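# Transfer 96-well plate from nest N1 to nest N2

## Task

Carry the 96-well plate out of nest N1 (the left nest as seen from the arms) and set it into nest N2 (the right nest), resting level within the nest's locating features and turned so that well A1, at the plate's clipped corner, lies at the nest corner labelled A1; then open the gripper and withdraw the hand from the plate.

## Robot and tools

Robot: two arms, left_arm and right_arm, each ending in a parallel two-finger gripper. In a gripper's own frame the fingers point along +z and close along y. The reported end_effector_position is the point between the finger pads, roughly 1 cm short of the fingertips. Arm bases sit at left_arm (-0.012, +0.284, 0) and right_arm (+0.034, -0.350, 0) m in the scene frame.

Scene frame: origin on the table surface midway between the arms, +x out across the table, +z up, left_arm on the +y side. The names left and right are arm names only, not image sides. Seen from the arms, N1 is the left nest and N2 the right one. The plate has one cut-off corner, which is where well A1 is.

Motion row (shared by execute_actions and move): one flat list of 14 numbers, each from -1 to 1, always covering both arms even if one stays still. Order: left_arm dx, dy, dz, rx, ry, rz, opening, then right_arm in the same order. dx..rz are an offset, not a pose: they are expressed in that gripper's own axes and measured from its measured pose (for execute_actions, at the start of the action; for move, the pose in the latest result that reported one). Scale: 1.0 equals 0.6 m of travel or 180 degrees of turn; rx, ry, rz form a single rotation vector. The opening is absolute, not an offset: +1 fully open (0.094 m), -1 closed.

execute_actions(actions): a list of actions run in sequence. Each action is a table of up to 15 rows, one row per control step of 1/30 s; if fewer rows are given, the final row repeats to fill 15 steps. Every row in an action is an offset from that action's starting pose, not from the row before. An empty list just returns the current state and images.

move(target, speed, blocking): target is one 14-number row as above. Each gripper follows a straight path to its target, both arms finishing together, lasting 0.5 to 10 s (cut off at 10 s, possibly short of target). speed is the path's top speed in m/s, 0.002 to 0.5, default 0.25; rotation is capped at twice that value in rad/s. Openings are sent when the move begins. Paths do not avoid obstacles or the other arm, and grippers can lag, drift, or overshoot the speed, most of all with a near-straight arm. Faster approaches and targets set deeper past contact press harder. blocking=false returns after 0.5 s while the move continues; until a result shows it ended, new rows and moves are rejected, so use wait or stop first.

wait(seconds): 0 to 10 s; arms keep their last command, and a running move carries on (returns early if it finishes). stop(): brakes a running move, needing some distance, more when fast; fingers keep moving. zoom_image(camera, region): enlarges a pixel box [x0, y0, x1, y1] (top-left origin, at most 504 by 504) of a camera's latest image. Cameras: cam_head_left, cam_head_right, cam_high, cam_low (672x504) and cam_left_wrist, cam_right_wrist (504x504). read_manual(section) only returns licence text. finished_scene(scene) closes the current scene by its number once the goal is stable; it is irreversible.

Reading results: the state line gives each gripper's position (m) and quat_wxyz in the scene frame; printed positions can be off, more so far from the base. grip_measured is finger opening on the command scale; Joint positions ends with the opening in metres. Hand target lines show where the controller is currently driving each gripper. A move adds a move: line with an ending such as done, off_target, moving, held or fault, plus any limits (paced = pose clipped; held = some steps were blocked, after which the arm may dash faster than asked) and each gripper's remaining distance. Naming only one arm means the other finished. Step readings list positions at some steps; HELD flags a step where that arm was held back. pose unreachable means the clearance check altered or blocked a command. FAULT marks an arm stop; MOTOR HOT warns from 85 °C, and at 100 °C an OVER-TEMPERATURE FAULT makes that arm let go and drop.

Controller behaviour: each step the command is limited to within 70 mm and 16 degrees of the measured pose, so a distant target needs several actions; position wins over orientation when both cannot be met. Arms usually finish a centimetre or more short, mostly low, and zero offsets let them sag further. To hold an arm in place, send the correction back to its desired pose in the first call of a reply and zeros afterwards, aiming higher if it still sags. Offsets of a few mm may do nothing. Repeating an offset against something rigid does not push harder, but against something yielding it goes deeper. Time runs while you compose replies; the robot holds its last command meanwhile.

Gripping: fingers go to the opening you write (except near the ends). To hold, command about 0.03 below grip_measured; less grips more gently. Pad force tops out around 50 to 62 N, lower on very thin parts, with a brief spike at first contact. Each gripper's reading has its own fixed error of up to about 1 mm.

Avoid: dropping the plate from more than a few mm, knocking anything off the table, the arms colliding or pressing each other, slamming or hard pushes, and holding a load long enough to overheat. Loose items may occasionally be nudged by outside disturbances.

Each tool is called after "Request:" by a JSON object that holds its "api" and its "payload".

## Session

Request:
{"api": "execute_actions", "payload": {"actions": []}}

Scene clock: 0.00 s.
left_arm: end_effector_position=(+0.2277, -0.3491, +0.1637) grip_measured=+1.000 end_effector_quat_wxyz=(+0.737, +0.658, -0.128, -0.084) | right_arm: end_effector_position=(+0.1644, -0.6442, +0.2366) grip_measured=+1.000 end_effector_quat_wxyz=(+0.149, -0.291, +0.737, -0.591)
Joint positions: left_arm=[-0.836  2.027  1.101  1.08   0.855  1.533  0.094] | right_arm=[-1.553  0.469  0.309 -0.123 -0.398 -1.812  0.094]
Joint velocities: left_arm=[ 0.005 -0.005  0.012 -0.002 -0.007 -0.095  0.   ] | right_arm=[-0.015 -0.005 -0.012 -0.017 -0.007  0.037  0.   ]
Motor temperatures (°C, as the motors report them): left_arm=[30 32 32 33 32 31] | right_arm=[30 33 31 32 31 32]
Hand target (left_arm): +0.230, -0.353, +0.176; +0.744, +0.650, -0.135, -0.077
Hand target (right_arm): +0.165, -0.647, +0.253; +0.147, -0.292, +0.728, -0.602
camera_calibration (this result's frames):
cam_left_wrist: T_world_to_cam=[[0.0638547, -0.125488, -0.990038, 0.109607], [0.949865, 0.311903, 0.0217297, -0.105379], [0.306069, -0.94179, 0.139113, -0.302694], [0, 0, 0, 1]] pos_world=[0.185742, -0.238452, 0.152914]
cam_right_wrist: T_world_to_cam=[[0.263445, -0.113299, 0.957998, -0.345078], [-0.964673, -0.0289841, 0.261852, 0.0844062], [-0.00190089, -0.993138, -0.116932, -0.49112], [0, 0, 0, 1]] pos_world=[0.1714, -0.524401, 0.251055]

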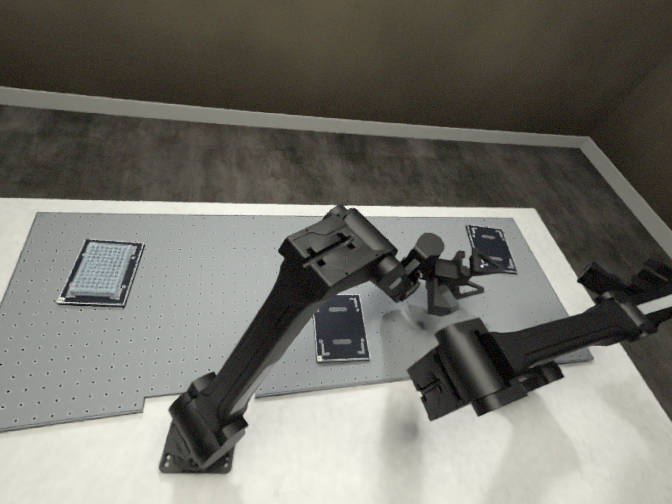

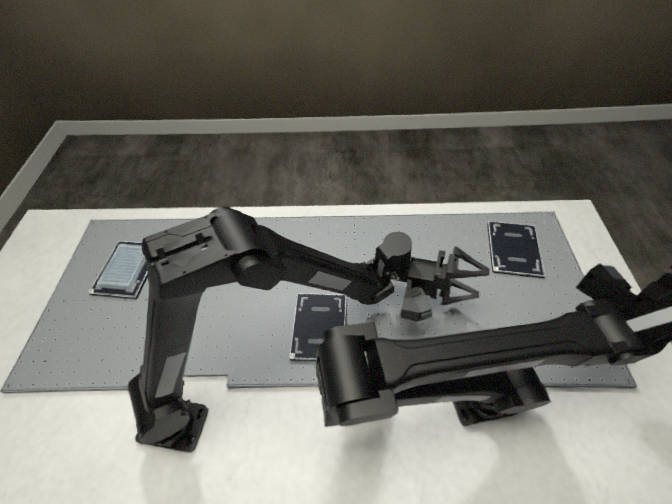

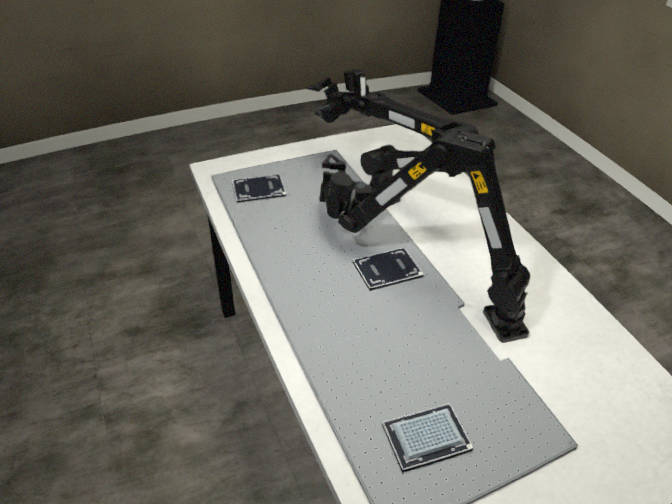

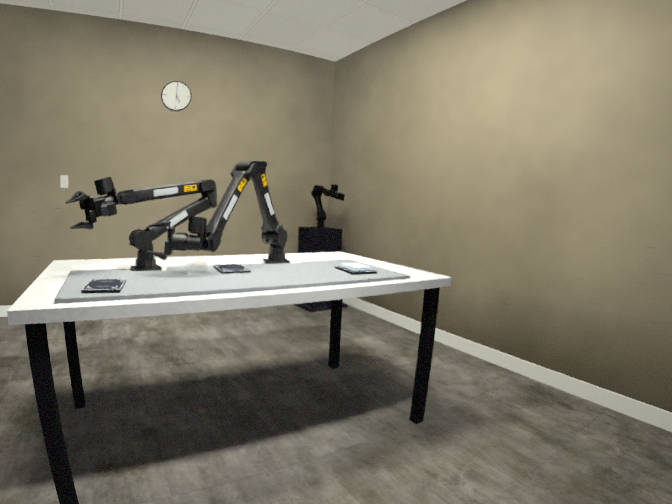

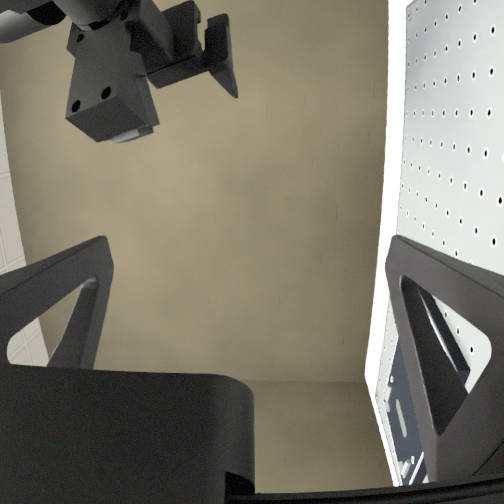

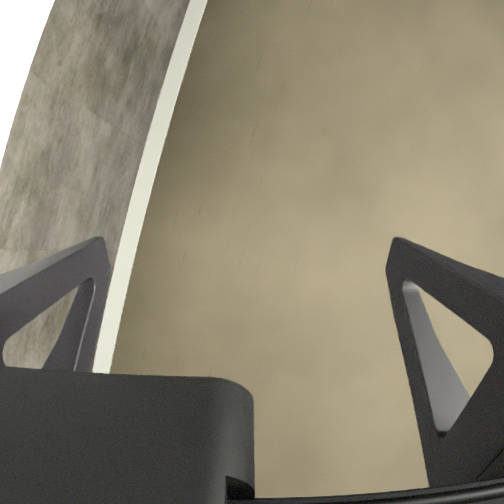

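Request:
{"api": "zoom_image", "payload": {"camera": "cam_head_left", "region": [45, 230, 155, 315]}}

Request:
{"api": "zoom_image", "payload": {"camera": "cam_high", "region": [375, 395, 485, 480]}}

Request:
{"api": "zoom_image", "payload": {"camera": "cam_head_right", "region": [475, 212, 560, 285]}}

Request:
{"api": "zoom_image", "payload": {"camera": "cam_high", "region": [225, 165, 295, 210]}}

Request:
{"api": "zoom_image", "payload": {"camera": "cam_head_left", "region": [300, 285, 385, 370]}}

Region (45, 230, 155, 315) of cam_head_left's 672x504 image, scaled by 4.582, with more detail than that image has; it fills the top 389 rows of this view, and the rest is white.

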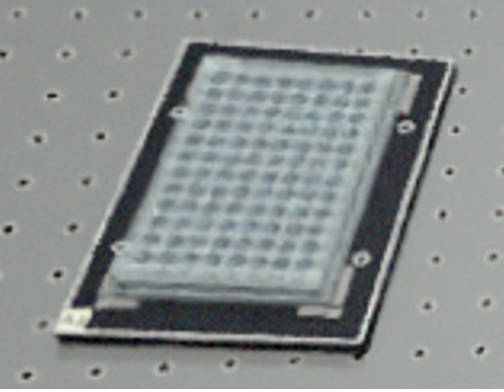

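Region (375, 395, 485, 480) of cam_high's 672x504 image, scaled by 4.582, with more detail than that image has; it fills the top 389 rows of this view, and the rest is white.

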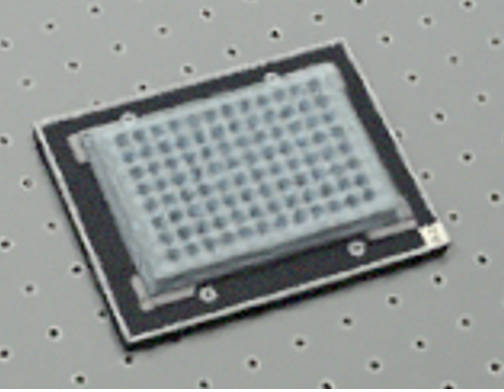

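Region (475, 212, 560, 285) of cam_head_right's 672x504 image, scaled by 5.929, with more detail than that image has; it fills the top 433 rows of this view, and the rest is white.

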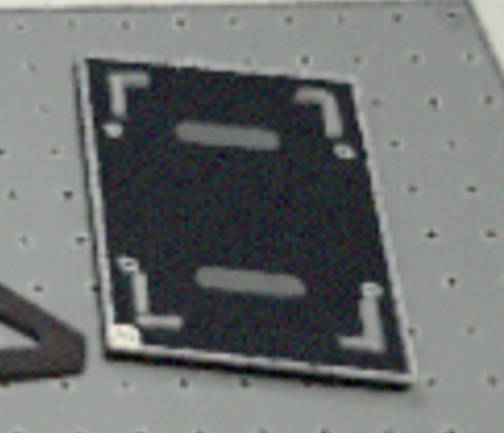

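Region (225, 165, 295, 210) of cam_high's 672x504 image, scaled by 7.200, with more detail than that image has; it fills the top 324 rows of this view, and the rest is white.

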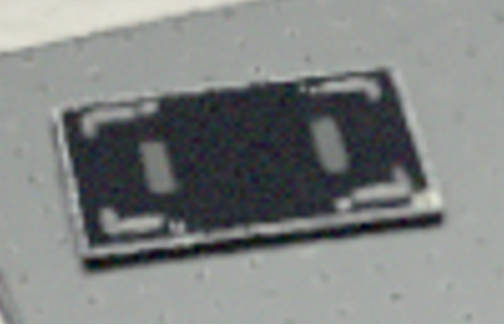

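Region (300, 285, 385, 370) of cam_head_left's 672x504 image, scaled by 5.929, with more detail than that image has.

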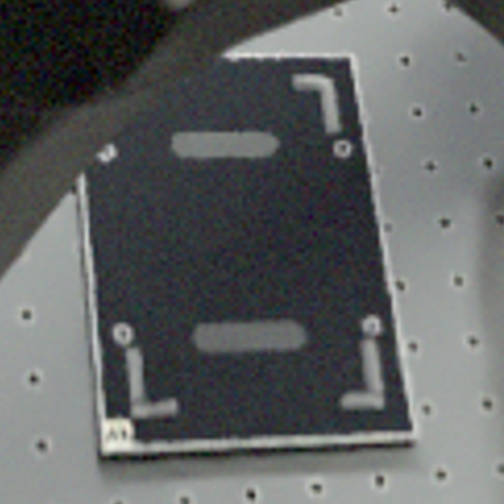

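Request:
{"api": "move", "payload": {"target": [0.3328,0.1191,-0.8053,0.0601,0.4381,-0.3467,1, -0.4641,0.0818,0.1294,-0.4076,0.1382,0.2464,1], "speed": 0.5}}

Scene clock: 8.73 s.
left_arm: end_effector_position=(+0.5478, +0.0652, +0.1897) grip_measured=+1.000 end_effector_quat_wxyz=(+0.441, +0.598, +0.669, +0.006) | right_arm: end_effector_position=(+0.3982, -0.5286, +0.1238) grip_measured=+1.000 end_effector_quat_wxyz=(-0.011, +0.080, +0.997, +0.009)
Joint positions: left_arm=[-0.095  1.534  1.077 -0.25   0.346  1.023  0.094] | right_arm=[-0.652  1.489  1.103 -1.211 -0.008 -0.298  0.094]
Joint velocities: left_arm=[-0.005  0.005 -0.007 -0.012  0.007  0.022  0.   ] | right_arm=[-0.005 -0.034  0.002  0.007 -0.022 -0.007  0.   ]
Motor temperatures (°C, as the motors report them): left_arm=[30 33 34 33 32 31] | right_arm=[30 33 34 32 31 32]
Hand target (left_arm): +0.560, +0.061, +0.206; +0.449, +0.594, +0.667, +0.008
Hand target (right_arm): +0.414, -0.531, +0.137; +0.002, +0.079, +0.997, +0.005
Off the commanded pose (left_arm): 0.018 m, 1 deg.
Off the commanded pose (right_arm): 0.020 m, 2 deg.
move: off_target (left_arm, right_arm)
camera_calibration (this result's frames):
cam_left_wrist: T_world_to_cam=[[-0.792996, -0.268864, -0.54669, 0.56158], [-0.247317, 0.962152, -0.114447, 0.100034], [0.55677, 0.0444496, -0.829477, -0.0319796], [0, 0, 0, 1]] pos_world=[0.487875, 0.0561625, 0.291932]
cam_right_wrist: T_world_to_cam=[[-0.140224, -0.990095, -0.00694469, -0.468779], [-0.787063, 0.107209, 0.607485, 0.301268], [-0.600724, 0.0906502, -0.794301, 0.506184], [0, 0, 0, 1]] pos_world=[0.47546, -0.54232, 0.215791]

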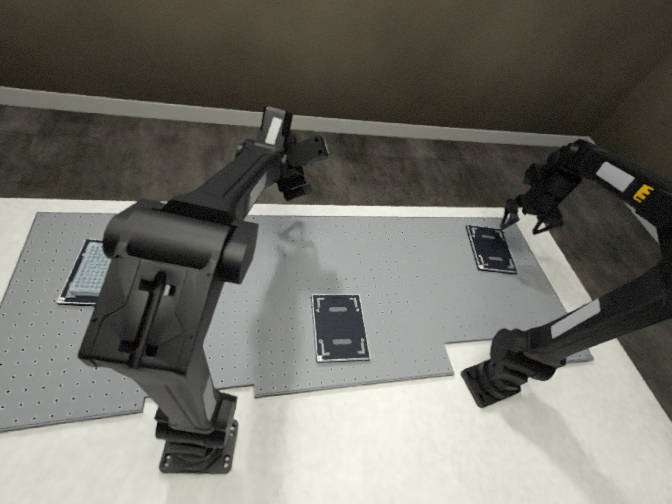

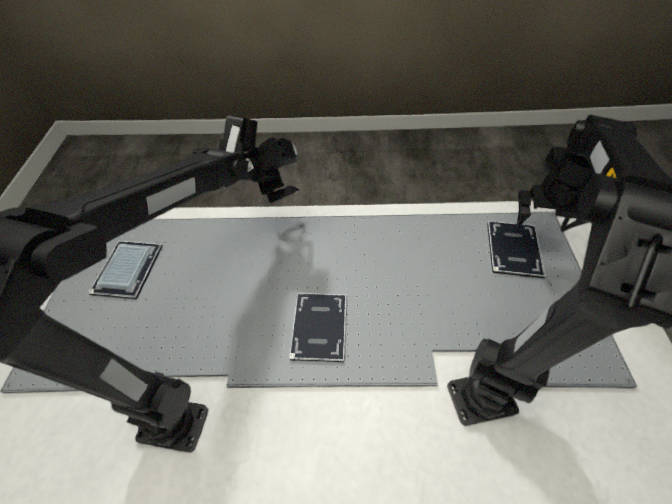

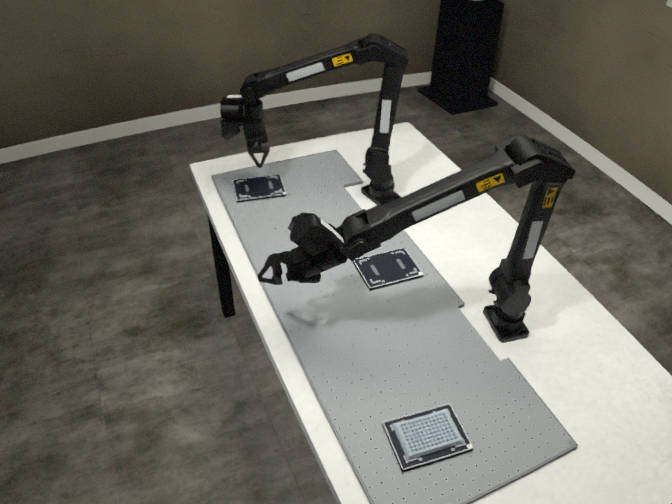

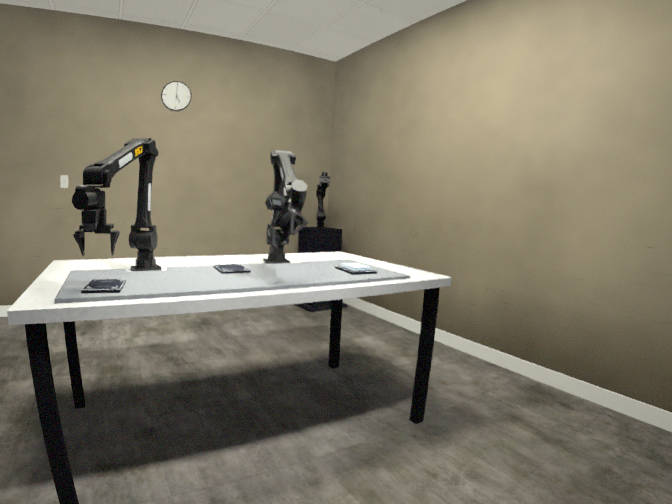

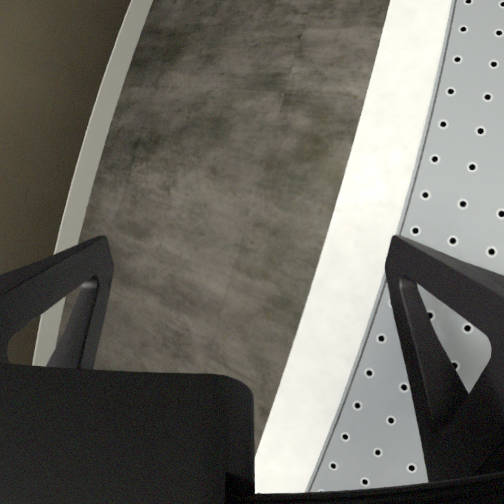

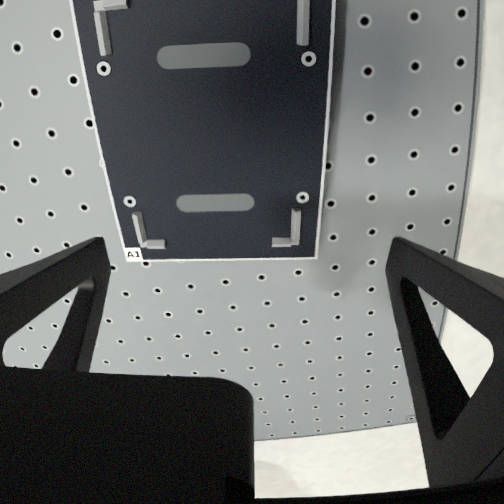

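Request:
{"api": "zoom_image", "payload": {"camera": "cam_right_wrist", "region": [70, 0, 340, 270]}}

Region (70, 0, 340, 270) of cam_right_wrist's 504x504 image, scaled by 1.867, with more detail than that image has.

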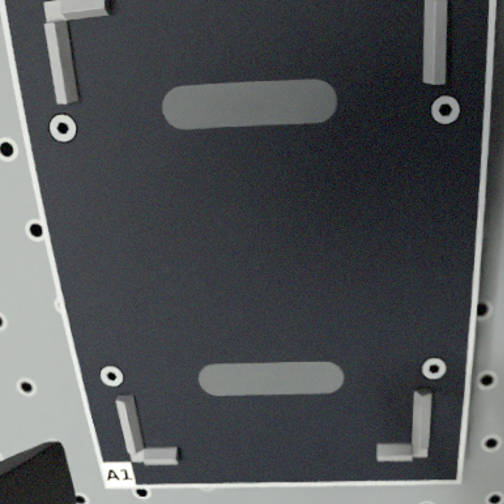

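Request:
{"api": "zoom_image", "payload": {"camera": "cam_right_wrist", "region": [300, 0, 480, 260]}}

Request:
{"api": "zoom_image", "payload": {"camera": "cam_right_wrist", "region": [0, 0, 180, 260]}}

Region (300, 0, 480, 260) of cam_right_wrist's 504x504 image, scaled by 1.938, with more detail than that image has; it fills the left 349 columns of this view, and the rest is white.

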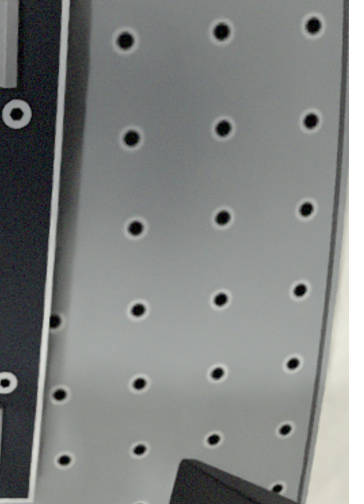

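Region (0, 0, 180, 260) of cam_right_wrist's 504x504 image, scaled by 1.938, with more detail than that image has; it fills the left 349 columns of this view, and the rest is white.

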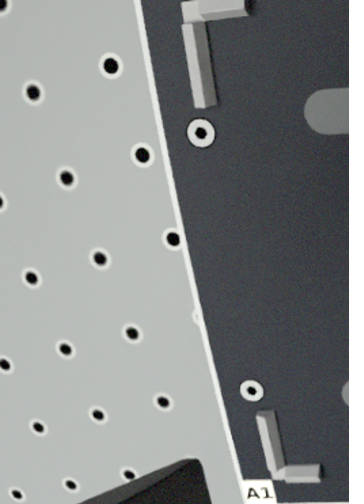

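Request:
{"api": "move", "payload": {"target": [0.6385,-0.1064,-0.4584,-0.0015,0.3027,-0.3852,1, 0,0,-0.005,0,0,0,1], "speed": 0.5}}

Scene clock: 16.07 s.
left_arm: end_effector_position=(+0.3520, +0.4948, +0.0885) grip_measured=+1.000 end_effector_quat_wxyz=(+0.022, +0.061, +0.998, +0.020) | right_arm: end_effector_position=(+0.3982, -0.5286, +0.1238) grip_measured=+1.000 end_effector_quat_wxyz=(-0.011, +0.081, +0.997, +0.009)
Joint positions: left_arm=[ 0.702  1.515  1.029 -1.027 -0.008  0.647  0.094] | right_arm=[-0.652  1.489  1.103 -1.211 -0.008 -0.296  0.094]
Joint velocities: left_arm=[ 0.005 -0.005  0.002  0.007 -0.007 -0.022  0.   ] | right_arm=[-0.015  0.015 -0.007  0.007  0.022 -0.139  0.   ]
Motor temperatures (°C, as the motors report them): left_arm=[30 33 36 33 32 31] | right_arm=[30 33 35 32 31 32]
Hand target (left_arm): +0.367, +0.502, +0.105; +0.034, +0.057, +0.997, +0.028
Hand target (right_arm): +0.398, -0.529, +0.127; -0.011, +0.080, +0.997, +0.009
Off the commanded pose (left_arm): 0.024 m, 1 deg.
Off the commanded pose (right_arm): 0.003 m, 0 deg.
move: off_target (left_arm)
camera_calibration (this result's frames):
cam_left_wrist: T_world_to_cam=[[-0.141451, -0.989017, -0.04286, 0.548885], [-0.833602, 0.0956477, 0.544022, 0.203482], [-0.533947, 0.112681, -0.837976, 0.324933], [0, 0, 0, 1]] pos_world=[0.42076, 0.48678, 0.185113]
cam_right_wrist: T_world_to_cam=[[-0.142112, -0.989826, -0.00690116, -0.46789], [-0.786835, 0.108733, 0.607509, 0.30198], [-0.600579, 0.0917646, -0.794282, 0.506713], [0, 0, 0, 1]] pos_world=[0.475437, -0.542463, 0.215789]

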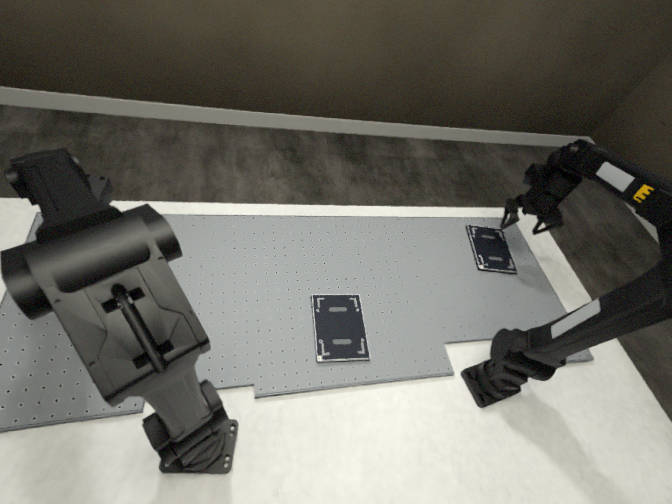

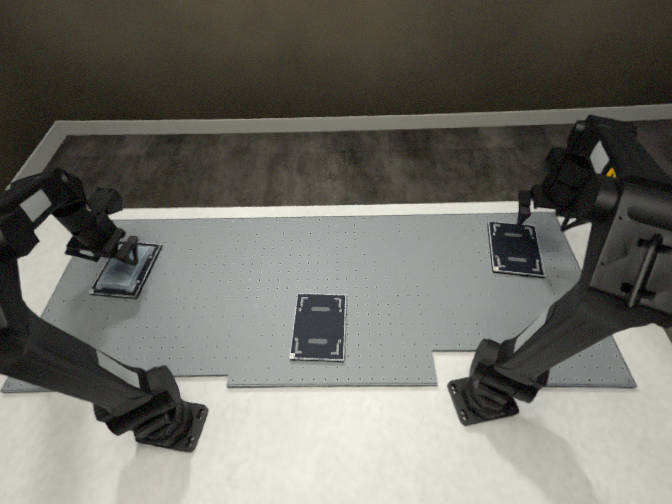

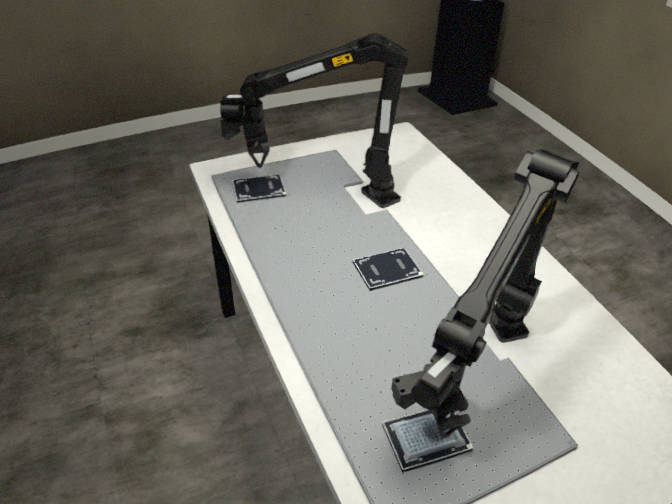

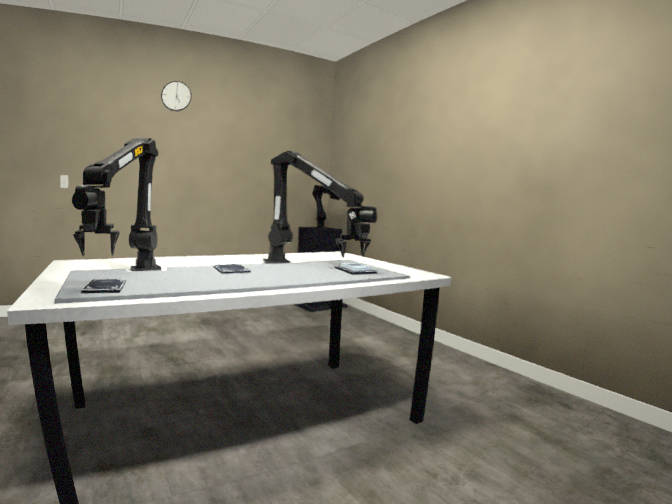

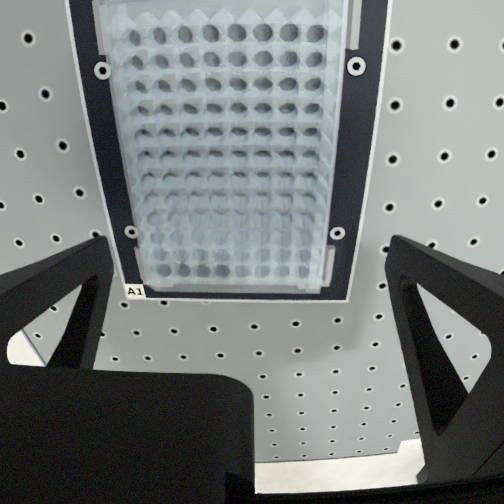

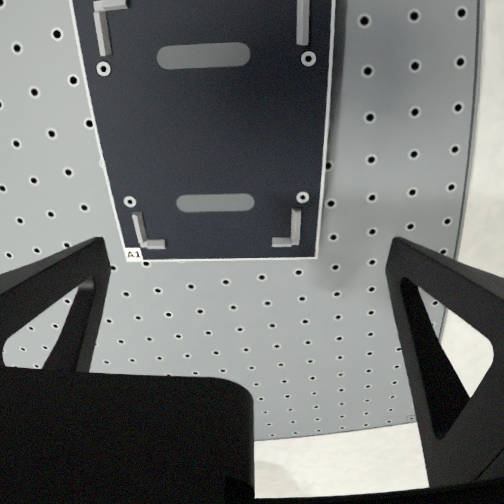

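Request:
{"api": "zoom_image", "payload": {"camera": "cam_left_wrist", "region": [70, 0, 390, 160]}}

Request:
{"api": "zoom_image", "payload": {"camera": "cam_left_wrist", "region": [110, 200, 240, 310]}}

Request:
{"api": "zoom_image", "payload": {"camera": "cam_left_wrist", "region": [240, 200, 370, 310]}}

Region (70, 0, 390, 160) of cam_left_wrist's 504x504 image, scaled by 1.575, with more detail than that image has.

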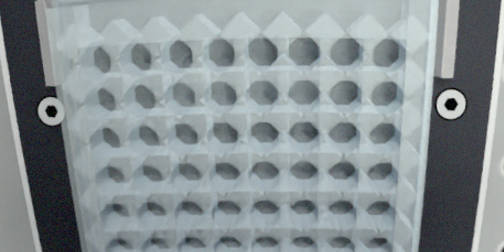

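Region (110, 200, 240, 310) of cam_left_wrist's 504x504 image, scaled by 3.877, with more detail than that image has; it fills the top 426 rows of this view, and the rest is white.

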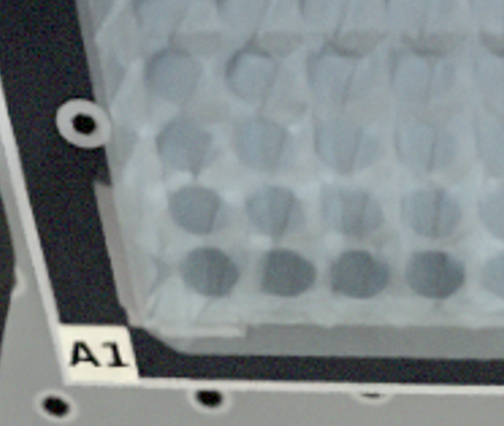

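Region (240, 200, 370, 310) of cam_left_wrist's 504x504 image, scaled by 3.877, with more detail than that image has; it fills the top 426 rows of this view, and the rest is white.

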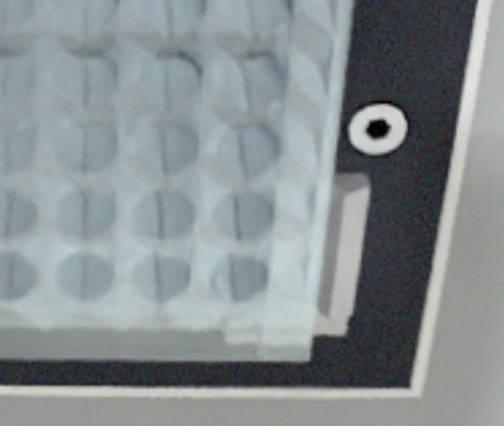

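Request:
{"api": "execute_actions", "payload": {"actions": [[[-0.0012,0.0008,0.0051,0.0002,0.0003,-0.0003,1,0,0,-0.005,0,0,0,1],[-0.0027,0.0019,0.0118,0.0005,0.0007,-0.0008,1,0,0,-0.005,0,0,0,1],[-0.0047,0.0033,0.0203,0.0009,0.0012,-0.0014,1,0,0,-0.005,0,0,0,1],[-0.0067,0.0047,0.0287,0.0013,0.0018,-0.0019,1,0,0,-0.005,0,0,0,1],[-0.0086,0.0061,0.0372,0.0017,0.0023,-0.0025,1,0,0,-0.005,0,0,0,1],[-0.0106,0.0075,0.0456,0.0021,0.0028,-0.0031,1,0,0,-0.005,0,0,0,1],[-0.0123,0.0087,0.0532,0.0025,0.0033,-0.0036,1,0,0,-0.005,0,0,0,1],[-0.0139,0.0098,0.06,0.0028,0.0037,-0.004,1,0,0,-0.005,0,0,0,1],[-0.0153,0.0108,0.0659,0.003,0.0041,-0.0044,1,0,0,-0.005,0,0,0,1],[-0.0165,0.0116,0.071,0.0033,0.0044,-0.0048,1,0,0,-0.005,0,0,0,1],[-0.0174,0.0123,0.0752,0.0035,0.0046,-0.0051,1,0,0,-0.005,0,0,0,1],[-0.0182,0.0128,0.0786,0.0036,0.0048,-0.0053,1,0,0,-0.005,0,0,0,1],[-0.0188,0.0132,0.0811,0.0037,0.005,-0.0055,1,0,0,-0.005,0,0,0,1],[-0.0193,0.0136,0.0832,0.0038,0.0051,-0.0056,1,0,0,-0.005,0,0,0,1],[-0.0196,0.0138,0.0845,0.0039,0.0052,-0.0057,1,0,0,-0.005,0,0,0,1]]]}}

Request:
{"api": "wait", "payload": {"seconds": 0.4}}

Scene clock: 21.33 s.
left_arm: end_effector_position=(+0.3629, +0.5012, +0.0417) grip_measured=+1.000 end_effector_quat_wxyz=(+0.007, +0.059, +0.998, +0.010) | right_arm: end_effector_position=(+0.3982, -0.5286, +0.1238) grip_measured=+1.000 end_effector_quat_wxyz=(-0.011, +0.081, +0.997, +0.009)
Joint positions: left_arm=[ 0.702  1.633  1.029 -0.944 -0.008  0.641  0.094] | right_arm=[-0.652  1.489  1.103 -1.211 -0.008 -0.296  0.094]
Joint velocities: left_arm=[-0.015  0.151 -0.007  0.085  0.022 -0.022  0.   ] | right_arm=[ 0.015 -0.015  0.002  0.007  0.007  0.022  0.   ]
Motor temperatures (°C, as the motors report them): left_arm=[30 33 37 33 32 31] | right_arm=[30 34 35 32 31 32]
Hand target (left_arm): +0.366, +0.504, +0.038; +0.013, +0.053, +0.998, +0.014
Hand target (right_arm): +0.398, -0.529, +0.127; -0.011, +0.081, +0.997, +0.009
Off the commanded pose (left_arm): 0.005 m, 1 deg.
Off the commanded pose (right_arm): 0.003 m, 0 deg.
Step readings (end_effector_position):
0: left_arm (+0.3519, +0.4948, +0.0885) | right_arm (+0.3982, -0.5286, +0.1238)
1: left_arm (+0.3519, +0.4948, +0.0885) | right_arm (+0.3982, -0.5286, +0.1238)
2: left_arm (+0.3519, +0.4948, +0.0884) | right_arm (+0.3982, -0.5286, +0.1238)
4: left_arm (+0.3529, +0.4953, +0.0868) | right_arm (+0.3982, -0.5286, +0.1238)
8: left_arm (+0.3586, +0.4986, +0.0728) | right_arm (+0.3982, -0.5286, +0.1238)
15: end_effector_position above
camera_calibration (this result's frames):
cam_left_wrist: T_world_to_cam=[[-0.13713, -0.990323, -0.021359, 0.55288], [-0.817503, 0.100971, 0.567005, 0.228036], [-0.559361, 0.0952146, -0.823438, 0.308202], [0, 0, 0, 1]] pos_world=[0.434632, 0.495159, 0.136297]
cam_right_wrist: T_world_to_cam=[[-0.142112, -0.989826, -0.00690116, -0.46789], [-0.786835, 0.108733, 0.607509, 0.30198], [-0.600579, 0.0917646, -0.794282, 0.506713], [0, 0, 0, 1]] pos_world=[0.475437, -0.542463, 0.215789]

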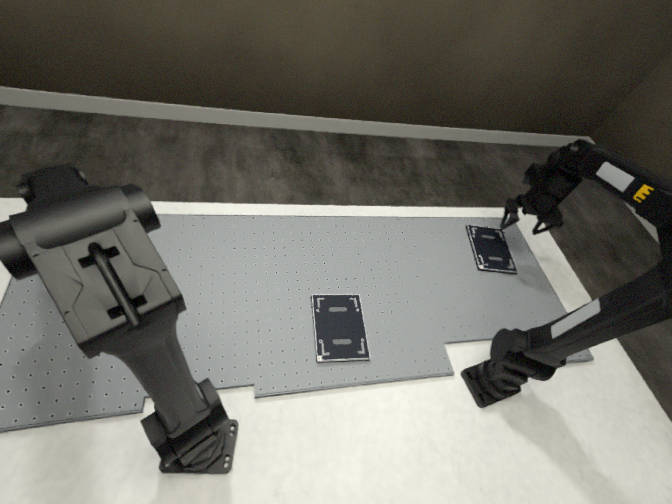

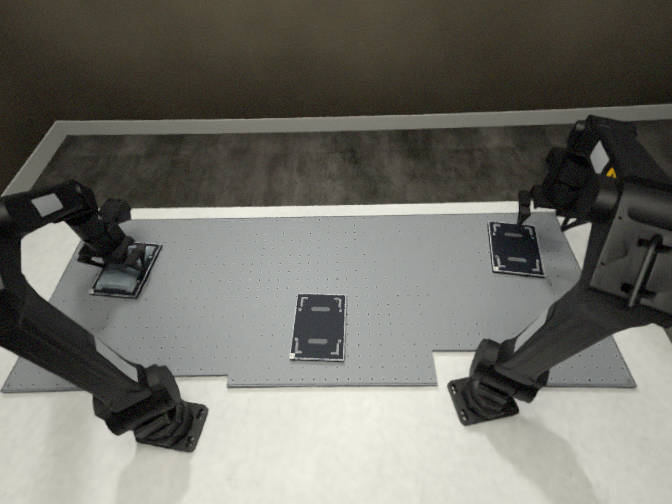

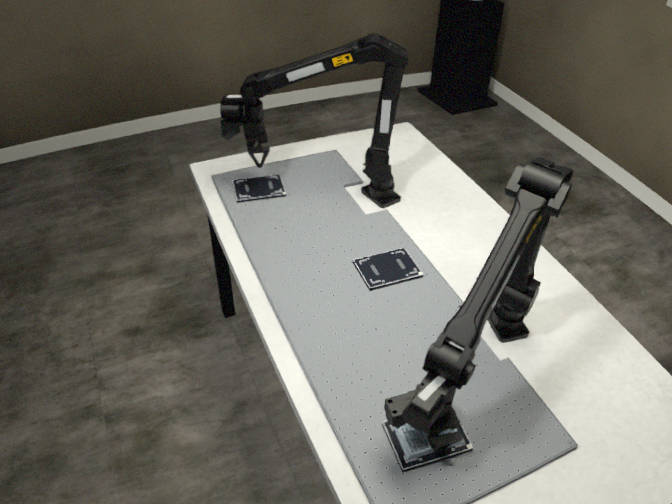

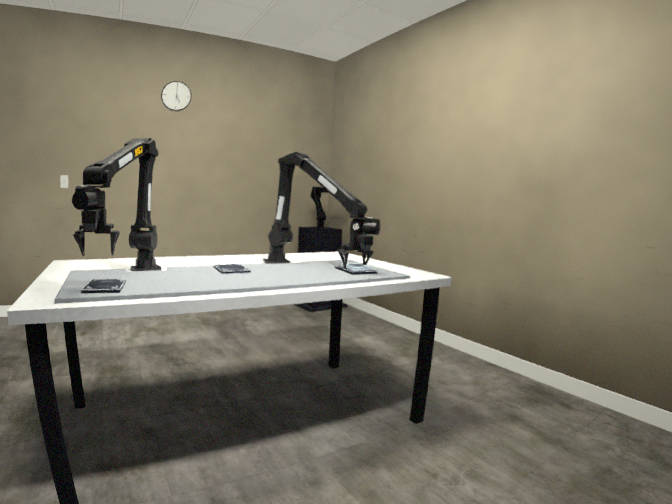

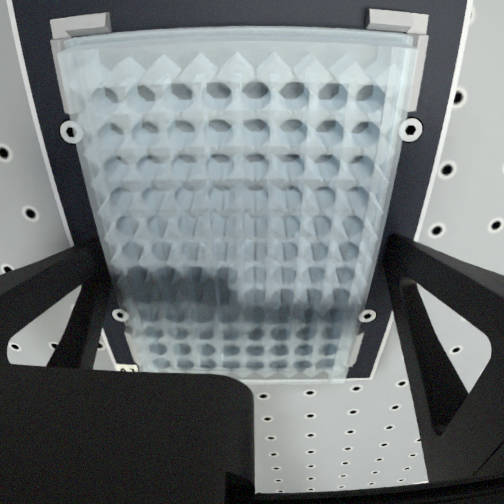

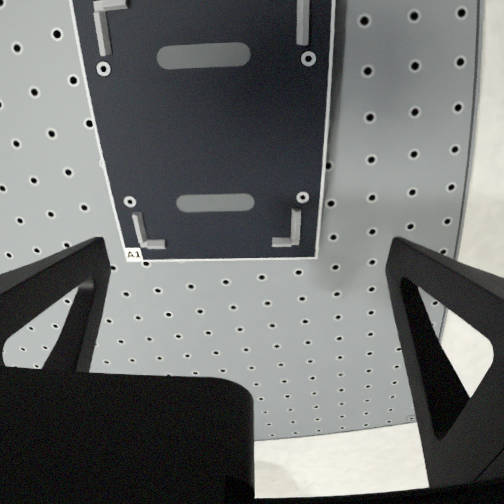

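Scene clock: 21.73 s.
left_arm: end_effector_position=(+0.3638, +0.5015, +0.0403) grip_measured=+1.000 end_effector_quat_wxyz=(+0.008, +0.058, +0.998, +0.010) | right_arm: end_effector_position=(+0.3982, -0.5286, +0.1238) grip_measured=+1.000 end_effector_quat_wxyz=(-0.011, +0.081, +0.997, +0.009)
Joint positions: left_arm=[ 0.702  1.636  1.029 -0.939 -0.008  0.64   0.094] | right_arm=[-0.652  1.489  1.103 -1.211 -0.008 -0.296  0.094]
Joint velocities: left_arm=[ 0.005  0.005 -0.012 -0.017  0.037  0.051  0.   ] | right_arm=[ 0.005  0.005  0.002 -0.017  0.007 -0.007  0.   ]
Motor temperatures (°C, as the motors report them): left_arm=[30 33 37 33 32 31] | right_arm=[30 34 35 32 31 32]
Hand target (left_arm): +0.366, +0.504, +0.038; +0.014, +0.053, +0.998, +0.014
Hand target (right_arm): +0.398, -0.529, +0.127; -0.011, +0.081, +0.997, +0.009
Off the commanded pose (left_arm): 0.004 m, 1 deg.
Off the commanded pose (right_arm): 0.003 m, 0 deg.
wait: 0.40 s; at rest by 0.20 s
camera_calibration (this result's frames):
cam_left_wrist: T_world_to_cam=[[-0.135979, -0.990475, -0.0216761, 0.552976], [-0.818593, 0.100004, 0.565602, 0.230425], [-0.558047, 0.0946536, -0.824393, 0.307347], [0, 0, 0, 1]] pos_world=[0.435331, 0.495574, 0.135033]
cam_right_wrist: T_world_to_cam=[[-0.142112, -0.989826, -0.00690116, -0.46789], [-0.786835, 0.108733, 0.607509, 0.30198], [-0.600579, 0.0917646, -0.794282, 0.506713], [0, 0, 0, 1]] pos_world=[0.475437, -0.542463, 0.215789]

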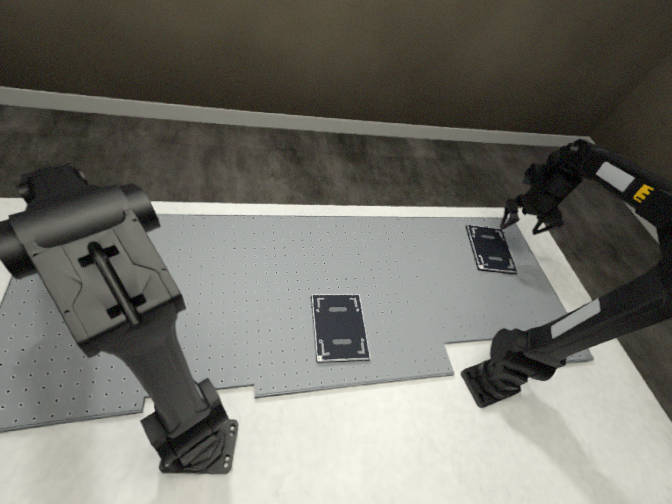

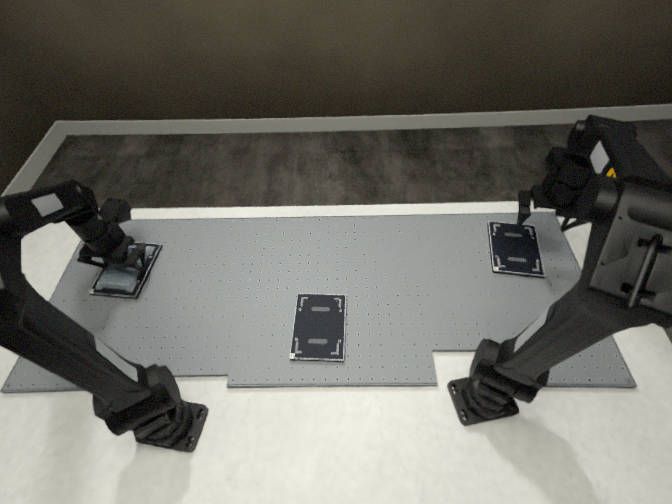

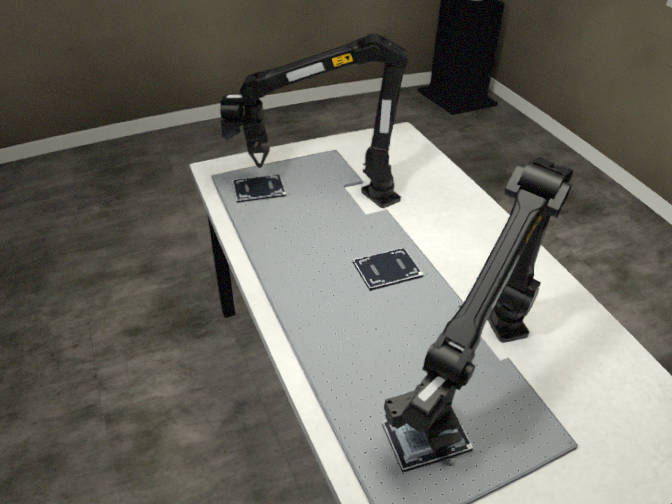

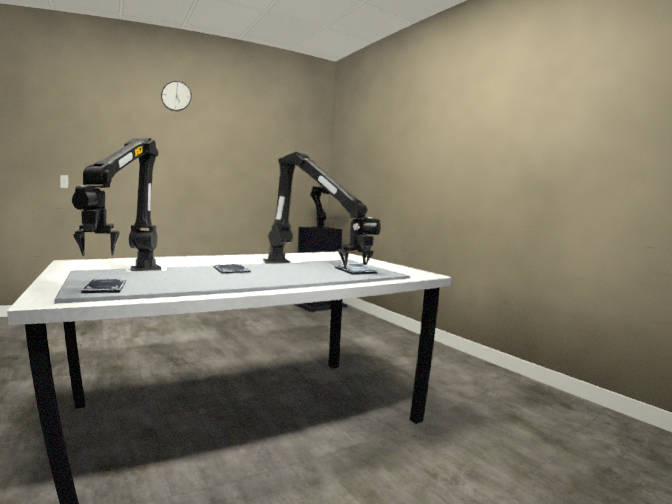

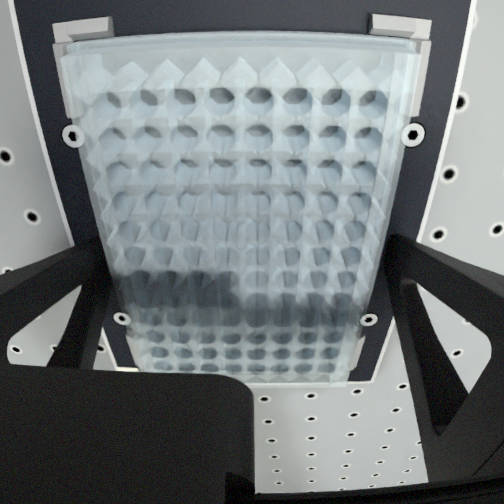

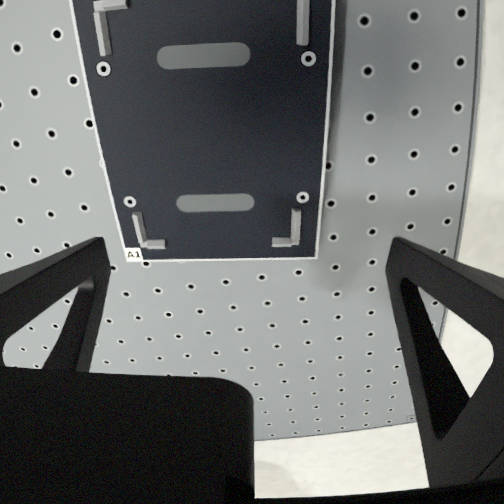

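Request:
{"api": "execute_actions", "payload": {"actions": []}}

Scene clock: 23.13 s.
left_arm: end_effector_position=(+0.3638, +0.5015, +0.0403) grip_measured=+1.000 end_effector_quat_wxyz=(+0.008, +0.058, +0.998, +0.010) | right_arm: end_effector_position=(+0.3982, -0.5286, +0.1238) grip_measured=+1.000 end_effector_quat_wxyz=(-0.011, +0.081, +0.997, +0.009)
Joint positions: left_arm=[ 0.702  1.636  1.029 -0.939 -0.008  0.64   0.094] | right_arm=[-0.652  1.489  1.103 -1.211 -0.008 -0.296  0.094]
Joint velocities: left_arm=[ 0.005 -0.005 -0.012 -0.007  0.022 -0.007  0.   ] | right_arm=[-0.015 -0.024 -0.022  0.007 -0.007 -0.022  0.   ]
Motor temperatures (°C, as the motors report them): left_arm=[30 33 37 33 32 31] | right_arm=[30 34 35 32 31 32]
Hand target (left_arm): +0.366, +0.504, +0.038; +0.014, +0.053, +0.998, +0.014
Hand target (right_arm): +0.398, -0.529, +0.127; -0.011, +0.081, +0.997, +0.009
Off the commanded pose (left_arm): 0.004 m, 1 deg.
Off the commanded pose (right_arm): 0.003 m, 0 deg.
camera_calibration (this result's frames):
cam_left_wrist: T_world_to_cam=[[-0.135979, -0.990475, -0.0216761, 0.552976], [-0.818593, 0.100004, 0.565602, 0.230425], [-0.558047, 0.0946536, -0.824393, 0.307347], [0, 0, 0, 1]] pos_world=[0.435331, 0.495574, 0.135033]
cam_right_wrist: T_world_to_cam=[[-0.142112, -0.989826, -0.00690116, -0.46789], [-0.786835, 0.108733, 0.607509, 0.30198], [-0.600579, 0.0917646, -0.794282, 0.506713], [0, 0, 0, 1]] pos_world=[0.475437, -0.542463, 0.215789]

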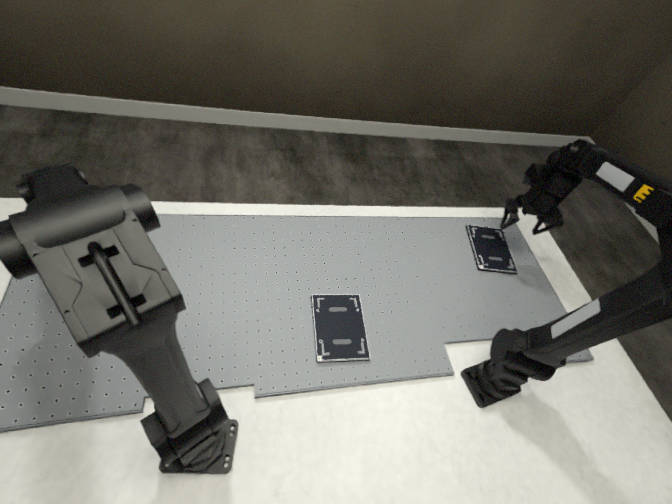

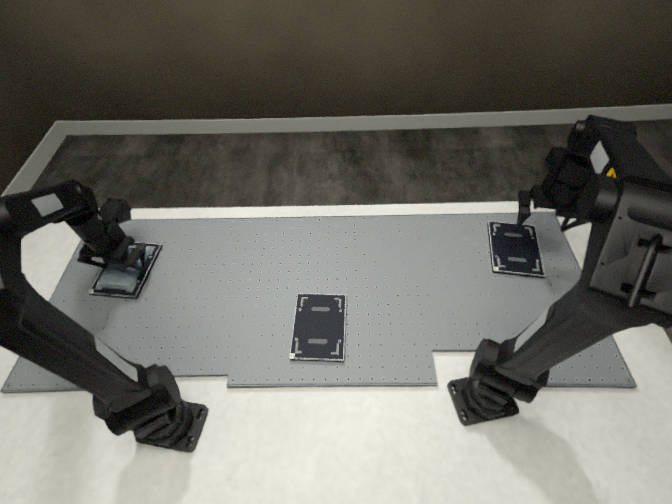

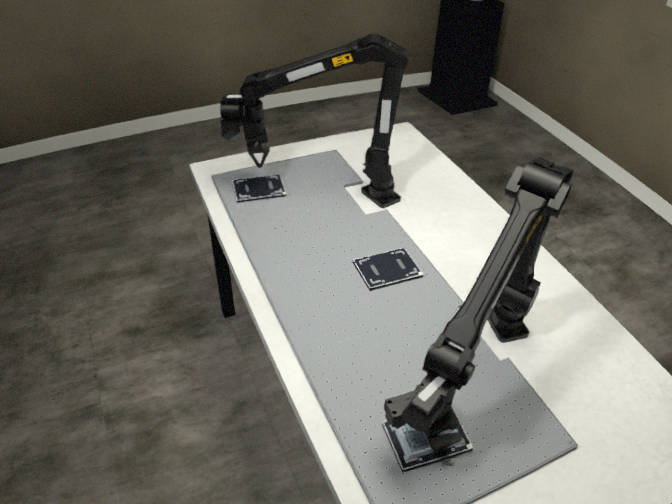

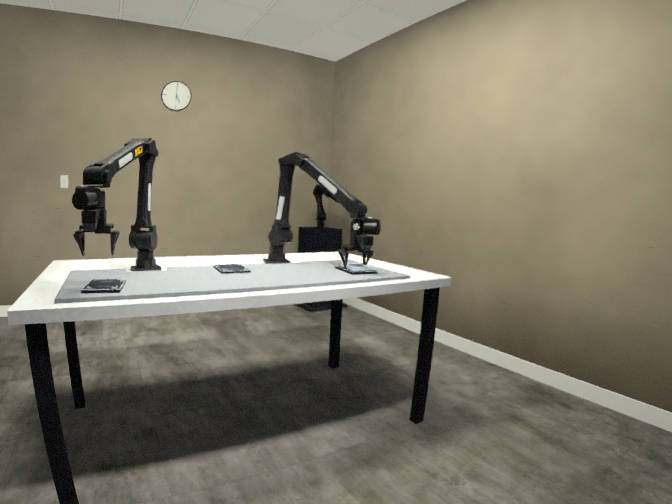

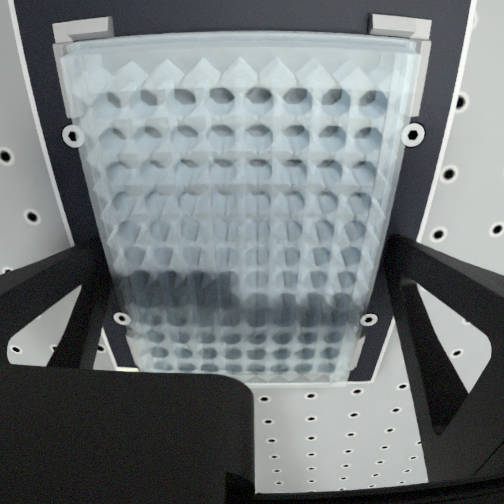

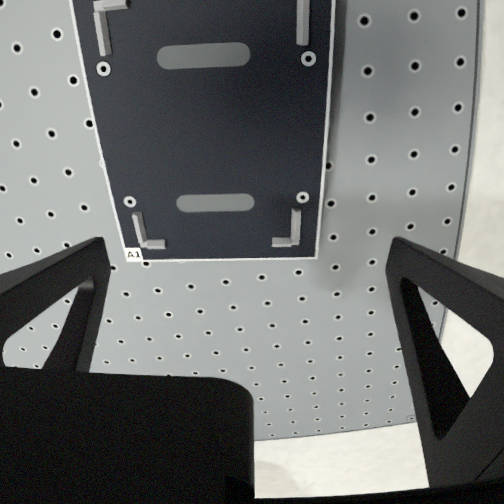

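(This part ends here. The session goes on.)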